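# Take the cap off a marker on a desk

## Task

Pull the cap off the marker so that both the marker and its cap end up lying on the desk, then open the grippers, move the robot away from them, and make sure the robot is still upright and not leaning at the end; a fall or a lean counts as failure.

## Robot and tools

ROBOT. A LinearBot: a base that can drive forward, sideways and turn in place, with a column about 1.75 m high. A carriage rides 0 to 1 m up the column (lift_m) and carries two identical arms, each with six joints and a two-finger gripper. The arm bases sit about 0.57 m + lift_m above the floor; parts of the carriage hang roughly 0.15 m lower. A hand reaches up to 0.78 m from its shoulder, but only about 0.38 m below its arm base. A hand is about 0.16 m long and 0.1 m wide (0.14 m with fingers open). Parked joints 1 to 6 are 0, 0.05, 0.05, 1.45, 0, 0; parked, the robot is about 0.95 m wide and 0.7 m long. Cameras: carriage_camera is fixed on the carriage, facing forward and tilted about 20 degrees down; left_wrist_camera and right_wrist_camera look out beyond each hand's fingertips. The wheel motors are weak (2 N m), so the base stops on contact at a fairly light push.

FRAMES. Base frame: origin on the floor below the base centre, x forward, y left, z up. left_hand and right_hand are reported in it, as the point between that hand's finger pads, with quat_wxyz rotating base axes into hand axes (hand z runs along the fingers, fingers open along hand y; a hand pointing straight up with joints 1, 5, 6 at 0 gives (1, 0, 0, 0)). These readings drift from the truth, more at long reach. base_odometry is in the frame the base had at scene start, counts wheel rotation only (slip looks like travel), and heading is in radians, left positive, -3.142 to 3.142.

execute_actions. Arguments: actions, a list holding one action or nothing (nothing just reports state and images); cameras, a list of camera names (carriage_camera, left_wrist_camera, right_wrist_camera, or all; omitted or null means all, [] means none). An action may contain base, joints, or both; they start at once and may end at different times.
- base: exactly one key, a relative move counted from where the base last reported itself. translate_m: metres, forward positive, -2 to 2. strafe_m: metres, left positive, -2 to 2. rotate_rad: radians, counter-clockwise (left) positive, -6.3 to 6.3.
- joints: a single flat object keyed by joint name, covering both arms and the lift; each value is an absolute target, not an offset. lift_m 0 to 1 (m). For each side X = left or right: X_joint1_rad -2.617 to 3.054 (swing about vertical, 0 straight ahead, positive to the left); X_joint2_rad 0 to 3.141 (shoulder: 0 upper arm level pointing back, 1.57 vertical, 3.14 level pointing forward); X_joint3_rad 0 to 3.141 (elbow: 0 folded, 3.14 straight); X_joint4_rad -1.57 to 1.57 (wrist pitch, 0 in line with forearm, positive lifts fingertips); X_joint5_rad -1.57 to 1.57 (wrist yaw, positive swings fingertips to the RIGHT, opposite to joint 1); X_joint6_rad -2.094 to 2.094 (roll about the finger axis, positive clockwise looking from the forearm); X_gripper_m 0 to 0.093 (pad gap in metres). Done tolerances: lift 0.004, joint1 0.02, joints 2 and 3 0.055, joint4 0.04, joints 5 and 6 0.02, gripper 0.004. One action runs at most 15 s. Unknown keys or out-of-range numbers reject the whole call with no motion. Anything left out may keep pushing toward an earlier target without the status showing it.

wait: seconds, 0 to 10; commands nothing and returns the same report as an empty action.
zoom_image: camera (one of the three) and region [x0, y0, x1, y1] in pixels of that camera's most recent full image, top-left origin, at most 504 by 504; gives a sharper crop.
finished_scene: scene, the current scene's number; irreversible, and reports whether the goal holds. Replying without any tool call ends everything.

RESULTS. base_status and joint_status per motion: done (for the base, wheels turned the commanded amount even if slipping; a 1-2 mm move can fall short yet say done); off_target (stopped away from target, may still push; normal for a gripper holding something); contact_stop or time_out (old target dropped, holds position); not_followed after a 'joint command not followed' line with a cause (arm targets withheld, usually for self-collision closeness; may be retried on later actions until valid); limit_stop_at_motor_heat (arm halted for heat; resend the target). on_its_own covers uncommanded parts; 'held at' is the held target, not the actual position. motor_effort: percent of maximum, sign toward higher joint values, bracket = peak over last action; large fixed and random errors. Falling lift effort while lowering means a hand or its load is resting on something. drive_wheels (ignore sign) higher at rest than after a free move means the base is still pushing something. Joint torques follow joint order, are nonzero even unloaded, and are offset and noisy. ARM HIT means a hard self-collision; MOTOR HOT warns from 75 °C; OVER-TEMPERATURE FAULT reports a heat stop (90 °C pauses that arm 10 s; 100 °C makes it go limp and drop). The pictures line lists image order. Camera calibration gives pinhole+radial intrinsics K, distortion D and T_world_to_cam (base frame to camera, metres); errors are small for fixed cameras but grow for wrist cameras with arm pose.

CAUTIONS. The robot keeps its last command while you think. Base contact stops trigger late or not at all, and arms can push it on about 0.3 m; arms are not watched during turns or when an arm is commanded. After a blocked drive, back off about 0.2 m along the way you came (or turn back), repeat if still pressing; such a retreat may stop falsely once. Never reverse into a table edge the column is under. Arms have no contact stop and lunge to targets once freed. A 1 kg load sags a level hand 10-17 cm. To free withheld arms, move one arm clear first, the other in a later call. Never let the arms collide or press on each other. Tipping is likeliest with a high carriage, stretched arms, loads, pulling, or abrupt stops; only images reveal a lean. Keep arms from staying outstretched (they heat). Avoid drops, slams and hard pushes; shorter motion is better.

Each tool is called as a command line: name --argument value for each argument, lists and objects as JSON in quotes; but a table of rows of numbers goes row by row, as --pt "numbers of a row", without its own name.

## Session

execute_actions --actions '[]' --cameras '["carriage_camera"]'

Scene clock: 0.00 s.
Joint torques (N m, as the arm reports them, + toward a larger angle): no reading
base_odometry: x=+0.000 y=+0.000 heading=+0.000 (m, m, rad; odometry frame)
base_status: not commanded
joint_positions: lift_m=+0.299 left_joint1_rad=-0.011 left_joint2_rad=+0.019 left_joint3_rad=+0.043 left_joint4_rad=+1.479 left_joint5_rad=-0.047 left_joint6_rad=+0.036 left_gripper_m=+0.095 right_joint1_rad=+0.027 right_joint2_rad=+0.057 right_joint3_rad=+0.046 right_joint4_rad=+1.464 right_joint5_rad=-0.030 right_joint6_rad=-0.011 right_gripper_m=+0.094
joint_status: not commanded
motor_effort: lift_m=+26 drive_wheels=-1 (%)
left_hand: x=+0.2723 y=+0.3402 z=+1.2922 quat_wxyz=(+0.999, -0.023, +0.034, +0.013) (m; base frame)
right_hand: x=+0.2870 y=-0.3263 z=+1.2925 quat_wxyz=(+0.998, -0.016, +0.058, +0.009) (m; base frame)
pictures: carriage_camera
camera_calibration (this result's frames):
carriage_camera: T_world_to_cam=[[-0.0485014, -0.998478, 0.026237, -0.0259982], [-0.294706, -0.0107929, -0.955527, 1.27817], [0.954356, -0.0540766, -0.293735, 0.191599], [0, 0, 0, 1]] pos_world=[0.192571, -0.00180239, 1.27829]
Images, in order (width x height): carriage_camera 504x504.

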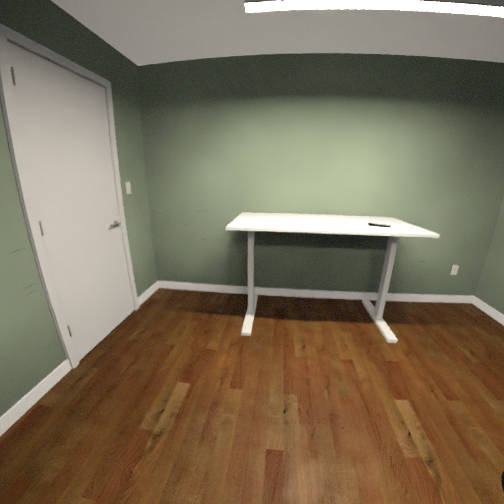

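execute_actions --actions '[{"base":{"rotate_rad":-0.13},"joints":{"lift_m":0.65}}]' --cameras '[]'

execute_actions --actions '[{"base":{"strafe_m":-0.9}}]' --cameras '["carriage_camera"]'

execute_actions --actions '[{"base":{"translate_m":1.35}}]' --cameras '["carriage_camera"]'

Scene clock: 10.57 s.
Joint torques (N m, as the arm reports them, + toward a larger angle): left_arm=[ 0.42  3.78  7.22 -0.2   0.02 -0.06] | right_arm=[ 0.13  4.08  6.79 -0.21  0.    0.01]
base_odometry: x=+0.000 y=+0.000 heading=-0.129 (m, m, rad; odometry frame)
base_status: done
joint_positions: lift_m=+0.650 left_joint1_rad=-0.011 left_joint2_rad=+0.019 left_joint3_rad=+0.043 left_joint4_rad=+1.479 left_joint5_rad=-0.047 left_joint6_rad=+0.036 left_gripper_m=+0.095 right_joint1_rad=+0.027 right_joint2_rad=+0.057 right_joint3_rad=+0.046 right_joint4_rad=+1.464 right_joint5_rad=-0.030 right_joint6_rad=-0.011 right_gripper_m=+0.094
joint_status: all done
motor_effort: lift_m=+27(32) drive_wheels=+10(9) (%)
left_hand: x=+0.2724 y=+0.3402 z=+1.6430 quat_wxyz=(+0.999, -0.023, +0.034, +0.013) (m; base frame)
right_hand: x=+0.2871 y=-0.3263 z=+1.6433 quat_wxyz=(+0.998, -0.016, +0.059, +0.009) (m; base frame)
pictures: none
No camera images: the call's "cameras" was empty. Leave "cameras" out to get every camera's image.

Scene clock: 14.77 s.
Joint torques (N m, as the arm reports them, + toward a larger angle): left_arm=[ 0.42  3.78  7.14 -0.18  0.01 -0.08] | right_arm=[ 0.1   4.26  6.91 -0.27 -0.02 -0.06]
base_odometry: x=-0.117 y=-0.892 heading=-0.130 (m, m, rad; odometry frame)
base_status: done
joint_positions: lift_m=+0.650 left_joint1_rad=-0.011 left_joint2_rad=+0.019 left_joint3_rad=+0.043 left_joint4_rad=+1.479 left_joint5_rad=-0.047 left_joint6_rad=+0.036 left_gripper_m=+0.095 right_joint1_rad=+0.027 right_joint2_rad=+0.057 right_joint3_rad=+0.046 right_joint4_rad=+1.464 right_joint5_rad=-0.030 right_joint6_rad=-0.011 right_gripper_m=+0.094
joint_status: not commanded
motor_effort: lift_m=+27(27) drive_wheels=-6(34) (%)
left_hand: x=+0.2724 y=+0.3402 z=+1.6430 quat_wxyz=(+0.999, -0.023, +0.034, +0.013) (m; base frame)
right_hand: x=+0.2871 y=-0.3263 z=+1.6433 quat_wxyz=(+0.998, -0.016, +0.059, +0.009) (m; base frame)
pictures: carriage_camera
camera_calibration (this result's frames):
carriage_camera: T_world_to_cam=[[-0.0485014, -0.998478, 0.026237, -0.0352012], [-0.294706, -0.0107929, -0.955527, 1.61334], [0.954356, -0.0540766, -0.293735, 0.29463], [0, 0, 0, 1]] pos_world=[0.192571, -0.00180239, 1.62905]
Images, in order (width x height): carriage_camera 504x504.

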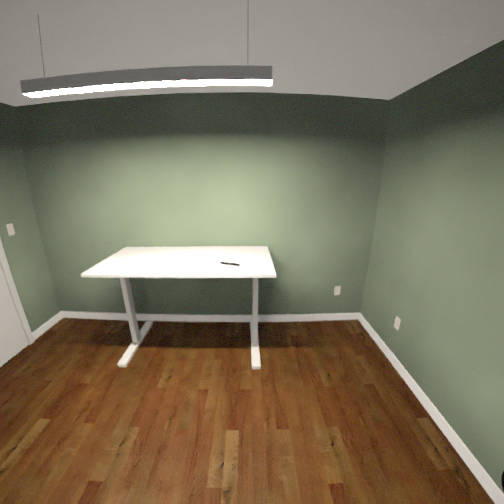

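Scene clock: 19.87 s.
Joint torques (N m, as the arm reports them, + toward a larger angle): left_arm=[ 0.38  3.82  7.16 -0.23  0.01 -0.06] | right_arm=[ 0.17  4.24  6.9  -0.25  0.03 -0.05]
base_odometry: x=+1.222 y=-1.068 heading=-0.131 (m, m, rad; odometry frame)
base_status: done
joint_positions: lift_m=+0.650 left_joint1_rad=-0.011 left_joint2_rad=+0.019 left_joint3_rad=+0.043 left_joint4_rad=+1.480 left_joint5_rad=-0.047 left_joint6_rad=+0.036 left_gripper_m=+0.095 right_joint1_rad=+0.027 right_joint2_rad=+0.057 right_joint3_rad=+0.046 right_joint4_rad=+1.465 right_joint5_rad=-0.030 right_joint6_rad=-0.011 right_gripper_m=+0.094
joint_status: not commanded
motor_effort: lift_m=+27(27) drive_wheels=-5(33) (%)
left_hand: x=+0.2722 y=+0.3402 z=+1.6430 quat_wxyz=(+0.999, -0.023, +0.034, +0.013) (m; base frame)
right_hand: x=+0.2868 y=-0.3263 z=+1.6433 quat_wxyz=(+0.998, -0.016, +0.058, +0.009) (m; base frame)
pictures: carriage_camera
camera_calibration (this result's frames):
carriage_camera: T_world_to_cam=[[-0.0485014, -0.998478, 0.026237, -0.0352012], [-0.294706, -0.0107929, -0.955527, 1.61334], [0.954356, -0.0540766, -0.293735, 0.29463], [0, 0, 0, 1]] pos_world=[0.192571, -0.00180239, 1.62905]
Images, in order (width x height): carriage_camera 504x504.

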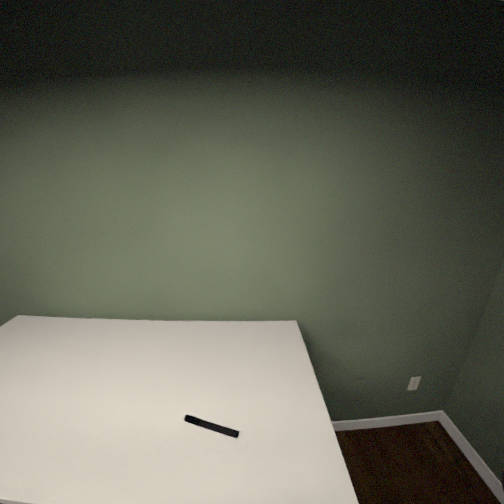

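zoom_image --camera "carriage_camera" --region '[160, 390, 270, 460]'

Region (160, 390, 270, 460) of carriage_camera's 504x504 image, scaled by 4.582, with more detail than that image has; it fills the top 321 rows of this view, and the rest is white.

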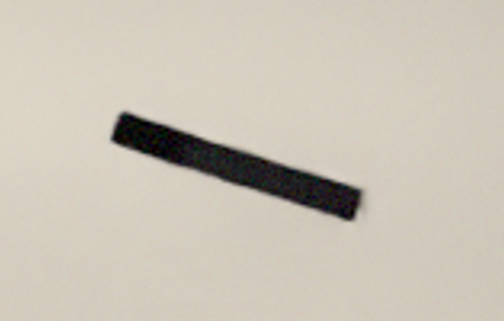

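execute_actions --actions '[{"base":{"strafe_m":0.05},"joints":{"lift_m":0.74,"left_joint1_rad":-0.1,"left_joint2_rad":2.69,"left_joint3_rad":1.36,"left_joint4_rad":-0.06,"left_joint5_rad":0.50,"left_joint6_rad":1.42,"left_gripper_m":0.065,"right_joint1_rad":0.2,"right_joint2_rad":2.69,"right_joint3_rad":1.07,"right_joint4_rad":0.52,"right_joint5_rad":-0.27,"right_joint6_rad":-0.38,"right_gripper_m":0.065}}]' --cameras '[]'

execute_actions --actions '[{"base":{"translate_m":0.08},"joints":{"lift_m":0.70,"left_joint1_rad":-0.46,"right_joint1_rad":0.72}}]'

Scene clock: 32.83 s.
Joint torques (N m, as the arm reports them, + toward a larger angle): left_arm=[ -0.04 -12.42   5.14   0.73   0.45   0.  ] | right_arm=[  0.77 -11.69   3.51   1.38  -0.16  -0.04]
base_odometry: x=+1.228 y=-1.019 heading=-0.131 (m, m, rad; odometry frame)
base_status: done
joint_positions: lift_m=+0.740 left_joint1_rad=-0.093 left_joint2_rad=+2.696 left_joint3_rad=+1.349 left_joint4_rad=-0.063 left_joint5_rad=+0.489 left_joint6_rad=+1.416 left_gripper_m=+0.065 right_joint1_rad=+0.194 right_joint2_rad=+2.691 right_joint3_rad=+1.062 right_joint4_rad=+0.507 right_joint5_rad=-0.266 right_joint6_rad=-0.374 right_gripper_m=+0.065
joint_status: all done
motor_effort: lift_m=+27(33) drive_wheels=-2(29) (%)
left_hand: x=+0.6538 y=+0.2139 z=+1.0820 quat_wxyz=(+0.209, +0.676, +0.691, -0.143) (m; base frame)
right_hand: x=+0.6473 y=-0.2095 z=+1.0676 quat_wxyz=(+0.231, -0.299, +0.919, +0.109) (m; base frame)
pictures: none
No camera images: the call's "cameras" was empty. Leave "cameras" out to get every camera's image.

Scene clock: 34.37 s.
Joint torques (N m, as the arm reports them, + toward a larger angle): left_arm=[  0.59 -12.57   5.16   0.7    0.38  -0.03] | right_arm=[  0.15 -11.99   3.5    1.37  -0.1   -0.08]
base_odometry: x=+1.308 y=-1.029 heading=-0.130 (m, m, rad; odometry frame)
base_status: done
joint_positions: lift_m=+0.700 left_joint1_rad=-0.462 left_joint2_rad=+2.698 left_joint3_rad=+1.349 left_joint4_rad=-0.061 left_joint5_rad=+0.497 left_joint6_rad=+1.416 left_gripper_m=+0.065 right_joint1_rad=+0.721 right_joint2_rad=+2.694 right_joint3_rad=+1.062 right_joint4_rad=+0.513 right_joint5_rad=-0.271 right_joint6_rad=-0.375 right_gripper_m=+0.065
joint_status: all done
motor_effort: lift_m=+24(24) drive_wheels=-7(32) (%)
left_hand: x=+0.5838 y=+0.0777 z=+1.0423 quat_wxyz=(+0.181, +0.791, +0.555, -0.182) (m; base frame)
right_hand: x=+0.5319 y=-0.0286 z=+1.0275 quat_wxyz=(+0.196, -0.529, +0.809, +0.168) (m; base frame)
pictures: carriage_camera, left_wrist_camera, right_wrist_camera
camera_calibration (this result's frames):
carriage_camera: T_world_to_cam=[[-0.0485014, -0.998478, 0.026237, -0.0365189], [-0.294706, -0.0107929, -0.955527, 1.66133], [0.954356, -0.0540766, -0.293735, 0.309383], [0, 0, 0, 1]] pos_world=[0.192571, -0.00180239, 1.67928]
left_wrist_camera: T_world_to_cam=[[-0.931014, 0.339064, -0.135089, 0.66547], [0.325111, 0.938625, 0.115267, -0.375296], [0.165881, 0.0633959, -0.984106, 1.05566], [0, 0, 0, 1]] pos_world=[0.566461, 0.0597007, 1.17204]
right_wrist_camera: T_world_to_cam=[[0.919462, -0.381455, -0.0952993, -0.402295], [-0.367545, -0.919972, 0.136241, 0.0329585], [-0.139642, -0.0902413, -0.986081, 1.21297], [0, 0, 0, 1]] pos_world=[0.551391, -0.0136763, 1.15326]
Images, in order (width x height): carriage_camera 504x504, left_wrist_camera 504x504, right_wrist_camera 504x504.

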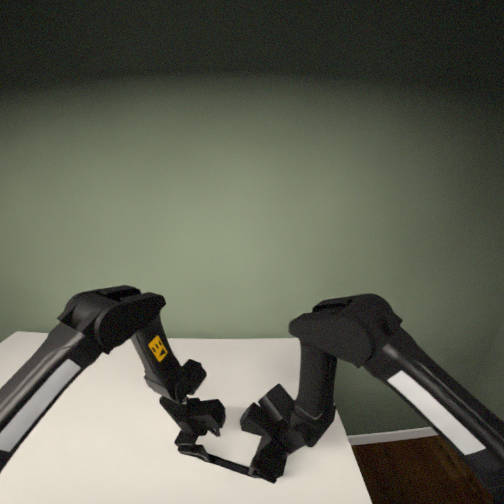

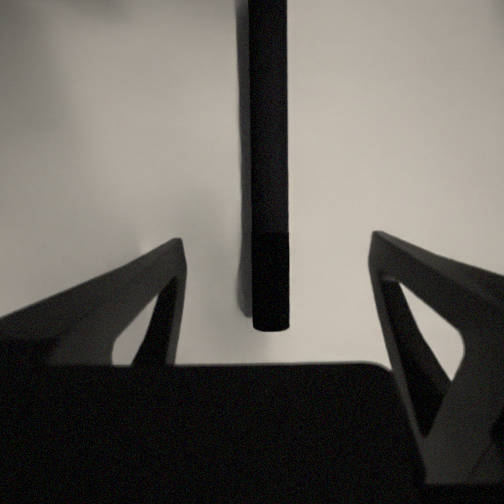

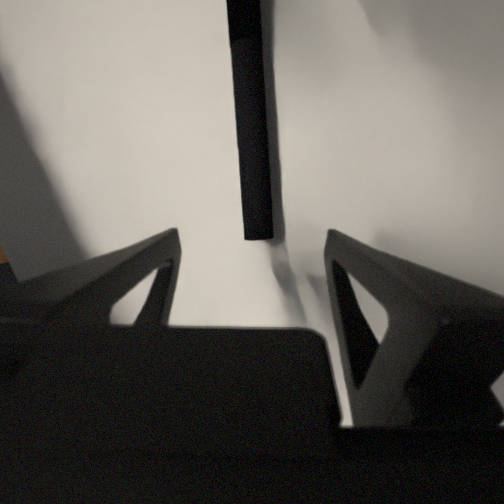

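execute_actions --actions '[{"base":{"strafe_m":0.028},"joints":{"lift_m":0.668,"left_joint2_rad":2.73,"left_joint3_rad":1.42,"right_joint3_rad":1.10,"right_joint6_rad":-0.44}}]'

Scene clock: 39.93 s.
Joint torques (N m, as the arm reports them, + toward a larger angle): left_arm=[  0.56 -12.4    5.85   0.72   0.37  -0.04] | right_arm=[  0.07 -12.11   4.16   1.42  -0.18  -0.07]
base_odometry: x=+1.312 y=-1.001 heading=-0.131 (m, m, rad; odometry frame)
base_status: done
joint_positions: lift_m=+0.668 left_joint1_rad=-0.462 left_joint2_rad=+2.733 left_joint3_rad=+1.402 left_joint4_rad=-0.061 left_joint5_rad=+0.498 left_joint6_rad=+1.416 left_gripper_m=+0.065 right_joint1_rad=+0.721 right_joint2_rad=+2.694 right_joint3_rad=+1.085 right_joint4_rad=+0.512 right_joint5_rad=-0.269 right_joint6_rad=-0.434 right_gripper_m=+0.065
joint_status: all done
motor_effort: lift_m=+24(25) drive_wheels=-4(24) (%)
left_hand: x=+0.5946 y=+0.0721 z=+1.0049 quat_wxyz=(+0.190, +0.792, +0.552, -0.178) (m; base frame)
right_hand: x=+0.5399 y=-0.0220 z=+0.9989 quat_wxyz=(+0.211, -0.552, +0.790, +0.162) (m; base frame)
pictures: carriage_camera, left_wrist_camera, right_wrist_camera
camera_calibration (this result's frames):
carriage_camera: T_world_to_cam=[[-0.0485014, -0.998478, 0.026237, -0.0356799], [-0.294706, -0.0107929, -0.955527, 1.63077], [0.954356, -0.0540766, -0.293735, 0.29999], [0, 0, 0, 1]] pos_world=[0.192571, -0.00180239, 1.6473]
left_wrist_camera: T_world_to_cam=[[-0.928605, 0.337885, -0.153385, 0.689468], [0.323367, 0.939607, 0.11213, -0.365205], [0.182008, 0.0545253, -0.981784, 1.00615], [0, 0, 0, 1]] pos_world=[0.575211, 0.0553276, 1.13453]
right_wrist_camera: T_world_to_cam=[[0.940998, -0.33414, -0.053607, -0.46208], [-0.326506, -0.938075, 0.115799, 0.0437336], [-0.0889804, -0.0914634, -0.991825, 1.16483], [0, 0, 0, 1]] pos_world=[0.552742, -0.00683535, 1.12547]
Images, in order (width x height): carriage_camera 504x504, left_wrist_camera 504x504, right_wrist_camera 504x504.

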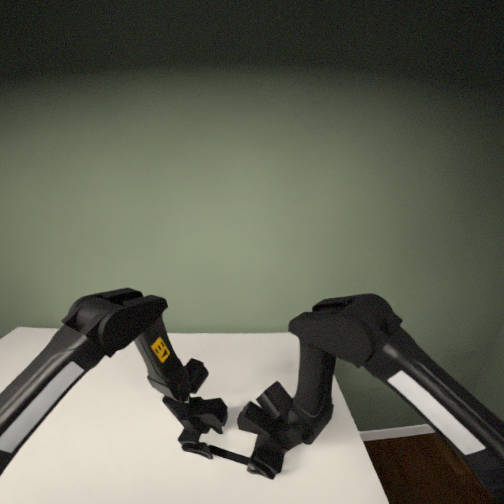

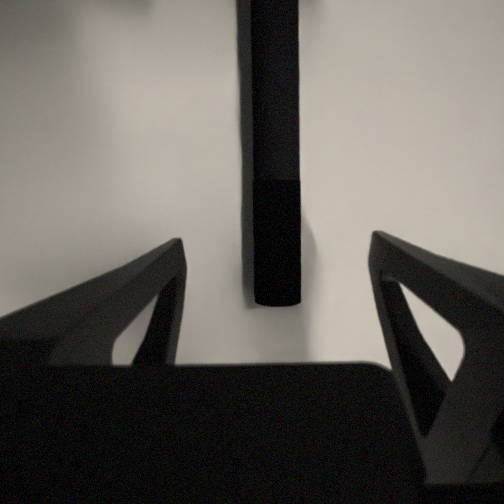

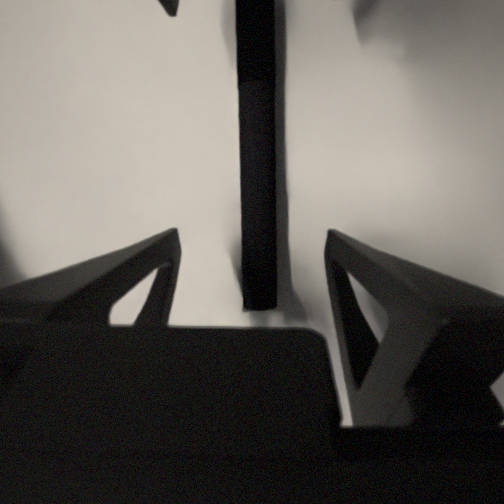

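execute_actions --actions '[{"joints":{"lift_m":0.637,"left_gripper_m":0.05,"right_gripper_m":0.05}}]' --cameras '["left_wrist_camera","right_wrist_camera"]'

Scene clock: 42.13 s.
Joint torques (N m, as the arm reports them, + toward a larger angle): left_arm=[  0.53 -12.66   5.89   0.76   0.24  -0.03] | right_arm=[  0.1  -11.98   4.35   1.39  -0.13  -0.09]
base_odometry: x=+1.312 y=-1.001 heading=-0.131 (m, m, rad; odometry frame)
base_status: not commanded
joint_positions: lift_m=+0.637 left_joint1_rad=-0.461 left_joint2_rad=+2.736 left_joint3_rad=+1.402 left_joint4_rad=-0.062 left_joint5_rad=+0.509 left_joint6_rad=+1.416 left_gripper_m=+0.050 right_joint1_rad=+0.721 right_joint2_rad=+2.695 right_joint3_rad=+1.085 right_joint4_rad=+0.512 right_joint5_rad=-0.269 right_joint6_rad=-0.434 right_gripper_m=+0.050
joint_status: all done
motor_effort: lift_m=+23(24) drive_wheels=+4(4) (%)
left_hand: x=+0.5929 y=+0.0713 z=+0.9739 quat_wxyz=(+0.191, +0.791, +0.552, -0.184) (m; base frame)
right_hand: x=+0.5396 y=-0.0223 z=+0.9676 quat_wxyz=(+0.211, -0.552, +0.790, +0.162) (m; base frame)
pictures: left_wrist_camera, right_wrist_camera
camera_calibration (this result's frames):
left_wrist_camera: T_world_to_cam=[[-0.929414, 0.33781, -0.148571, 0.679139], [0.325478, 0.940094, 0.101428, -0.351204], [0.173934, 0.0459121, -0.983686, 0.98329], [0, 0, 0, 1]] pos_world=[0.574482, 0.0555996, 1.10377]
right_wrist_camera: T_world_to_cam=[[0.94089, -0.334372, -0.0540521, -0.463126], [-0.326561, -0.937871, 0.117284, 0.0455614], [-0.0899104, -0.0927001, -0.991626, 1.13401], [0, 0, 0, 1]] pos_world=[0.552589, -0.00700211, 1.09414]
Images, in order (width x height): left_wrist_camera 504x504, right_wrist_camera 504x504.

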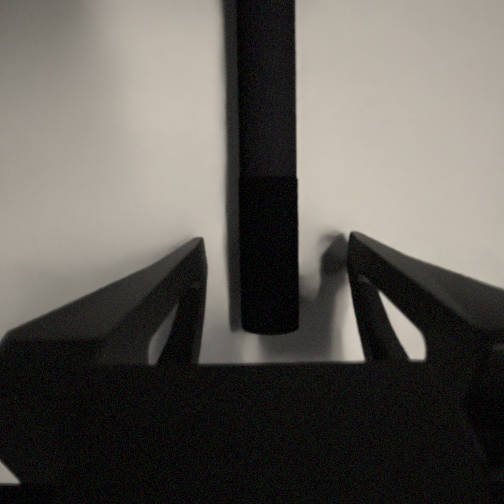

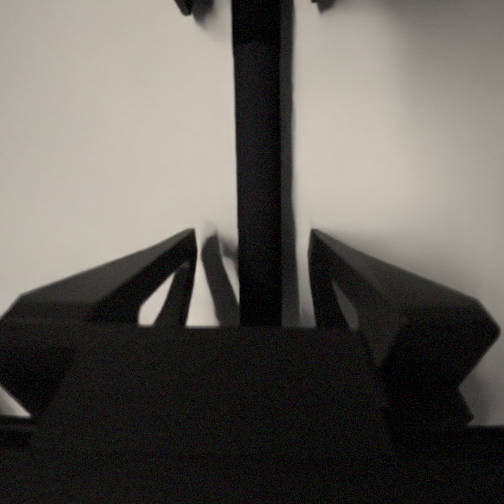

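execute_actions --actions '[{"joints":{"right_joint2_rad":2.715,"left_gripper_m":0.0,"right_gripper_m":0.0}}]' --cameras '[]'

execute_actions --actions '[{"joints":{"lift_m":0.65,"right_joint1_rad":0.67,"right_joint2_rad":2.69,"right_joint3_rad":0.94,"right_joint4_rad":0.67,"right_joint6_rad":-0.49,"left_joint1_rad":-0.385,"left_joint3_rad":1.35,"left_joint4_rad":-0.03,"left_joint6_rad":1.50}}]'

Scene clock: 46.07 s.
Joint torques (N m, as the arm reports them, + toward a larger angle): left_arm=[  0.44 -12.68   5.85   0.73   0.28  -0.03] | right_arm=[ -0.07 -10.74   4.27   1.39  -0.14  -0.05]
base_odometry: x=+1.312 y=-1.001 heading=-0.131 (m, m, rad; odometry frame)
base_status: not commanded
joint_positions: lift_m=+0.637 left_joint1_rad=-0.461 left_joint2_rad=+2.736 left_joint3_rad=+1.402 left_joint4_rad=-0.062 left_joint5_rad=+0.509 left_joint6_rad=+1.416 left_gripper_m=+0.019 right_joint1_rad=+0.721 right_joint2_rad=+2.699 right_joint3_rad=+1.085 right_joint4_rad=+0.513 right_joint5_rad=-0.271 right_joint6_rad=-0.435 right_gripper_m=+0.017
joint_status: left_gripper_m off_target (ended at +0.019, target +0.000); right_gripper_m off_target (ended at +0.017, target +0.000); the others done
motor_effort: lift_m=+23(23) drive_wheels=+4(4) (%)
left_hand: x=+0.5930 y=+0.0713 z=+0.9738 quat_wxyz=(+0.191, +0.791, +0.552, -0.184) (m; base frame)
right_hand: x=+0.5386 y=-0.0228 z=+0.9664 quat_wxyz=(+0.210, -0.553, +0.790, +0.163) (m; base frame)
pictures: none
No camera images: the call's "cameras" was empty. Leave "cameras" out to get every camera's image.

Scene clock: 46.80 s.
Joint torques (N m, as the arm reports them, + toward a larger angle): left_arm=[ -0.07 -11.61   2.22   0.7    0.28  -0.02] | right_arm=[  0.15 -11.57   1.33   1.49  -0.16  -0.02]
base_odometry: x=+1.311 y=-1.001 heading=-0.131 (m, m, rad; odometry frame)
base_status: not commanded
joint_positions: lift_m=+0.650 left_joint1_rad=-0.378 left_joint2_rad=+2.724 left_joint3_rad=+1.370 left_joint4_rad=-0.027 left_joint5_rad=+0.509 left_joint6_rad=+1.496 left_gripper_m=+0.019 right_joint1_rad=+0.671 right_joint2_rad=+2.697 right_joint3_rad=+0.946 right_joint4_rad=+0.650 right_joint5_rad=-0.271 right_joint6_rad=-0.486 right_gripper_m=+0.017
joint_status: all done
motor_effort: lift_m=+26(32) drive_wheels=+5(5) (%)
left_hand: x=+0.6110 y=+0.1012 z=+0.9875 quat_wxyz=(+0.211, +0.790, +0.551, -0.164) (m; base frame)
right_hand: x=+0.5267 y=-0.0587 z=+0.9751 quat_wxyz=(+0.217, -0.553, +0.789, +0.152) (m; base frame)
pictures: carriage_camera, left_wrist_camera, right_wrist_camera
camera_calibration (this result's frames):
carriage_camera: T_world_to_cam=[[-0.0485014, -0.998478, 0.026237, -0.0352031], [-0.294706, -0.0107929, -0.955527, 1.61341], [0.954356, -0.0540766, -0.293735, 0.294652], [0, 0, 0, 1]] pos_world=[0.192571, -0.00180239, 1.62913]
left_wrist_camera: T_world_to_cam=[[-0.924666, 0.322705, -0.202126, 0.739394], [0.306079, 0.945676, 0.109603, -0.383415], [0.226515, 0.0394798, -0.973207, 0.950395], [0, 0, 0, 1]] pos_world=[0.585768, 0.0864595, 1.11641]
right_wrist_camera: T_world_to_cam=[[0.940415, -0.338708, -0.0299364, -0.486253], [-0.333161, -0.935449, 0.118066, 0.00915663], [-0.0679939, -0.101057, -0.992554, 1.12576], [0, 0, 0, 1]] pos_world=[0.536875, -0.042366, 1.10174]
Images, in order (width x height): carriage_camera 504x504, left_wrist_camera 504x504, right_wrist_camera 504x504.

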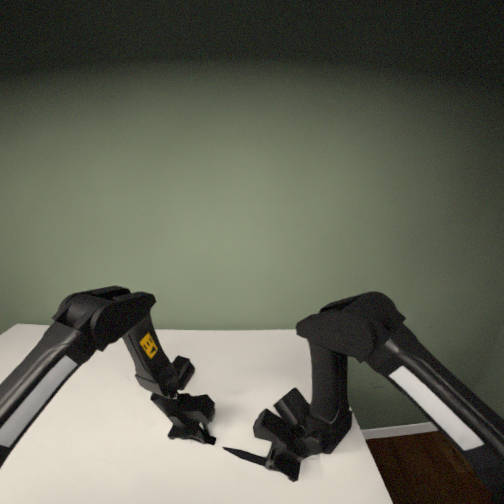

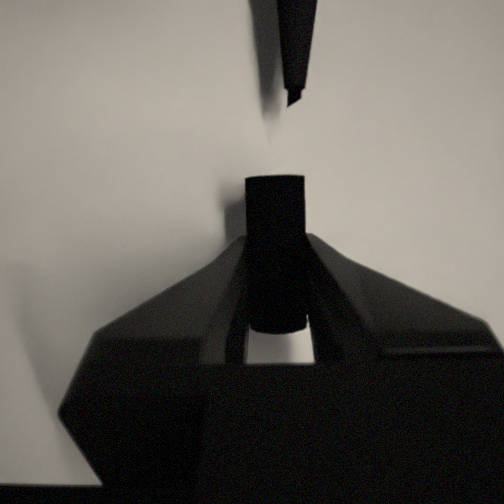

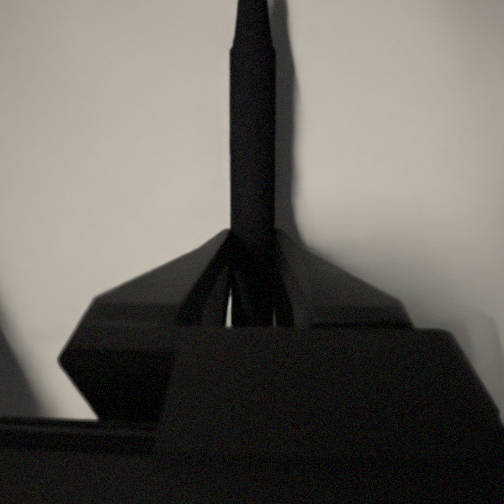

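execute_actions --actions '[{"joints":{"lift_m":0.639,"left_joint1_rad":-0.35,"left_joint2_rad":2.74}}]' --cameras '[]'

execute_actions --actions '[{"joints":{"left_gripper_m":0.05,"right_gripper_m":0.05}}]' --cameras '[]'

execute_actions --actions '[{"joints":{"lift_m":0.75}}]' --cameras '[]'

execute_actions --actions '[{"base":{"translate_m":-0.35},"joints":{"left_joint1_rad":0.0,"right_joint1_rad":0.0}}]' --cameras '["carriage_camera"]'

Scene clock: 51.07 s.
Joint torques (N m, as the arm reports them, + toward a larger angle): left_arm=[  0.54 -11.6    2.15   0.69   0.21  -0.04] | right_arm=[  0.17 -11.46   1.58   1.31  -0.1   -0.07]
base_odometry: x=+1.311 y=-1.001 heading=-0.131 (m, m, rad; odometry frame)
base_status: not commanded
joint_positions: lift_m=+0.639 left_joint1_rad=-0.352 left_joint2_rad=+2.734 left_joint3_rad=+1.370 left_joint4_rad=-0.028 left_joint5_rad=+0.515 left_joint6_rad=+1.496 left_gripper_m=+0.019 right_joint1_rad=+0.671 right_joint2_rad=+2.697 right_joint3_rad=+0.944 right_joint4_rad=+0.669 right_joint5_rad=-0.274 right_joint6_rad=-0.486 right_gripper_m=+0.017
joint_status: all done
motor_effort: lift_m=+22(23) drive_wheels=+5(5) (%)
left_hand: x=+0.6133 y=+0.1110 z=+0.9736 quat_wxyz=(+0.210, +0.782, +0.562, -0.166) (m; base frame)
right_hand: x=+0.5290 y=-0.0562 z=+0.9665 quat_wxyz=(+0.226, -0.553, +0.787, +0.154) (m; base frame)
pictures: none
No camera images: the call's "cameras" was empty. Leave "cameras" out to get every camera's image.

Scene clock: 51.67 s.
Joint torques (N m, as the arm reports them, + toward a larger angle): left_arm=[  0.49 -11.57   2.16   0.61   0.1   -0.03] | right_arm=[  0.22 -11.67   1.51   1.34  -0.11  -0.08]
base_odometry: x=+1.311 y=-1.001 heading=-0.131 (m, m, rad; odometry frame)
base_status: not commanded
joint_positions: lift_m=+0.639 left_joint1_rad=-0.352 left_joint2_rad=+2.734 left_joint3_rad=+1.370 left_joint4_rad=-0.020 left_joint5_rad=+0.525 left_joint6_rad=+1.496 left_gripper_m=+0.050 right_joint1_rad=+0.671 right_joint2_rad=+2.697 right_joint3_rad=+0.944 right_joint4_rad=+0.669 right_joint5_rad=-0.274 right_joint6_rad=-0.486 right_gripper_m=+0.050
joint_status: all done
motor_effort: lift_m=+22(22) drive_wheels=+5(4) (%)
left_hand: x=+0.6142 y=+0.1091 z=+0.9747 quat_wxyz=(+0.216, +0.782, +0.560, -0.168) (m; base frame)
right_hand: x=+0.5290 y=-0.0562 z=+0.9665 quat_wxyz=(+0.226, -0.553, +0.787, +0.154) (m; base frame)
pictures: none
No camera images: the call's "cameras" was empty. Leave "cameras" out to get every camera's image.

Scene clock: 52.63 s.
Joint torques (N m, as the arm reports them, + toward a larger angle): left_arm=[  0.57 -12.37   2.02   0.69   0.27  -0.03] | right_arm=[  0.24 -11.41   1.56   1.33  -0.1   -0.11]
base_odometry: x=+1.311 y=-1.001 heading=-0.131 (m, m, rad; odometry frame)
base_status: not commanded
joint_positions: lift_m=+0.750 left_joint1_rad=-0.352 left_joint2_rad=+2.745 left_joint3_rad=+1.370 left_joint4_rad=-0.030 left_joint5_rad=+0.508 left_joint6_rad=+1.496 left_gripper_m=+0.050 right_joint1_rad=+0.671 right_joint2_rad=+2.697 right_joint3_rad=+0.944 right_joint4_rad=+0.665 right_joint5_rad=-0.272 right_joint6_rad=-0.486 right_gripper_m=+0.050
joint_status: all done
motor_effort: lift_m=+26(32) drive_wheels=+5(5) (%)
left_hand: x=+0.6097 y=+0.1133 z=+1.0793 quat_wxyz=(+0.203, +0.782, +0.565, -0.167) (m; base frame)
right_hand: x=+0.5286 y=-0.0570 z=+1.0766 quat_wxyz=(+0.224, -0.553, +0.788, +0.153) (m; base frame)
pictures: none
No camera images: the call's "cameras" was empty. Leave "cameras" out to get every camera's image.

Scene clock: 55.40 s.
Joint torques (N m, as the arm reports them, + toward a larger angle): left_arm=[ -0.01 -12.42   2.02   0.66   0.34  -0.03] | right_arm=[  0.52 -11.56   1.41   1.4   -0.17  -0.08]
base_odometry: x=+0.964 y=-0.956 heading=-0.130 (m, m, rad; odometry frame)
base_status: done
joint_positions: lift_m=+0.750 left_joint1_rad=+0.006 left_joint2_rad=+2.745 left_joint3_rad=+1.370 left_joint4_rad=-0.030 left_joint5_rad=+0.501 left_joint6_rad=+1.496 left_gripper_m=+0.050 right_joint1_rad=-0.003 right_joint2_rad=+2.697 right_joint3_rad=+0.944 right_joint4_rad=+0.667 right_joint5_rad=-0.267 right_joint6_rad=-0.486 right_gripper_m=+0.050
joint_status: all done
motor_effort: lift_m=+26(26) drive_wheels=-4(25) (%)
left_hand: x=+0.6641 y=+0.2520 z=+1.0787 quat_wxyz=(+0.228, +0.670, +0.696, -0.126) (m; base frame)
right_hand: x=+0.6413 y=-0.2880 z=+1.0766 quat_wxyz=(+0.262, -0.261, +0.926, +0.068) (m; base frame)
pictures: carriage_camera
camera_calibration (this result's frames):
carriage_camera: T_world_to_cam=[[-0.0485014, -0.998478, 0.026237, -0.0378254], [-0.294706, -0.0107929, -0.955527, 1.70891], [0.954356, -0.0540766, -0.293735, 0.324009], [0, 0, 0, 1]] pos_world=[0.192571, -0.00180239, 1.72907]
Images, in order (width x height): carriage_camera 504x504.

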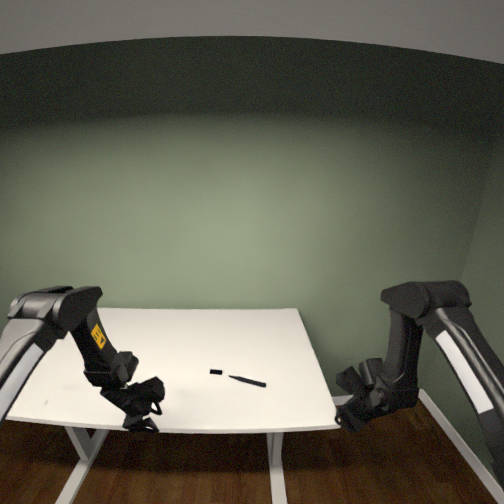

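finished_scene --scene 2

The scene is finished: the task was done.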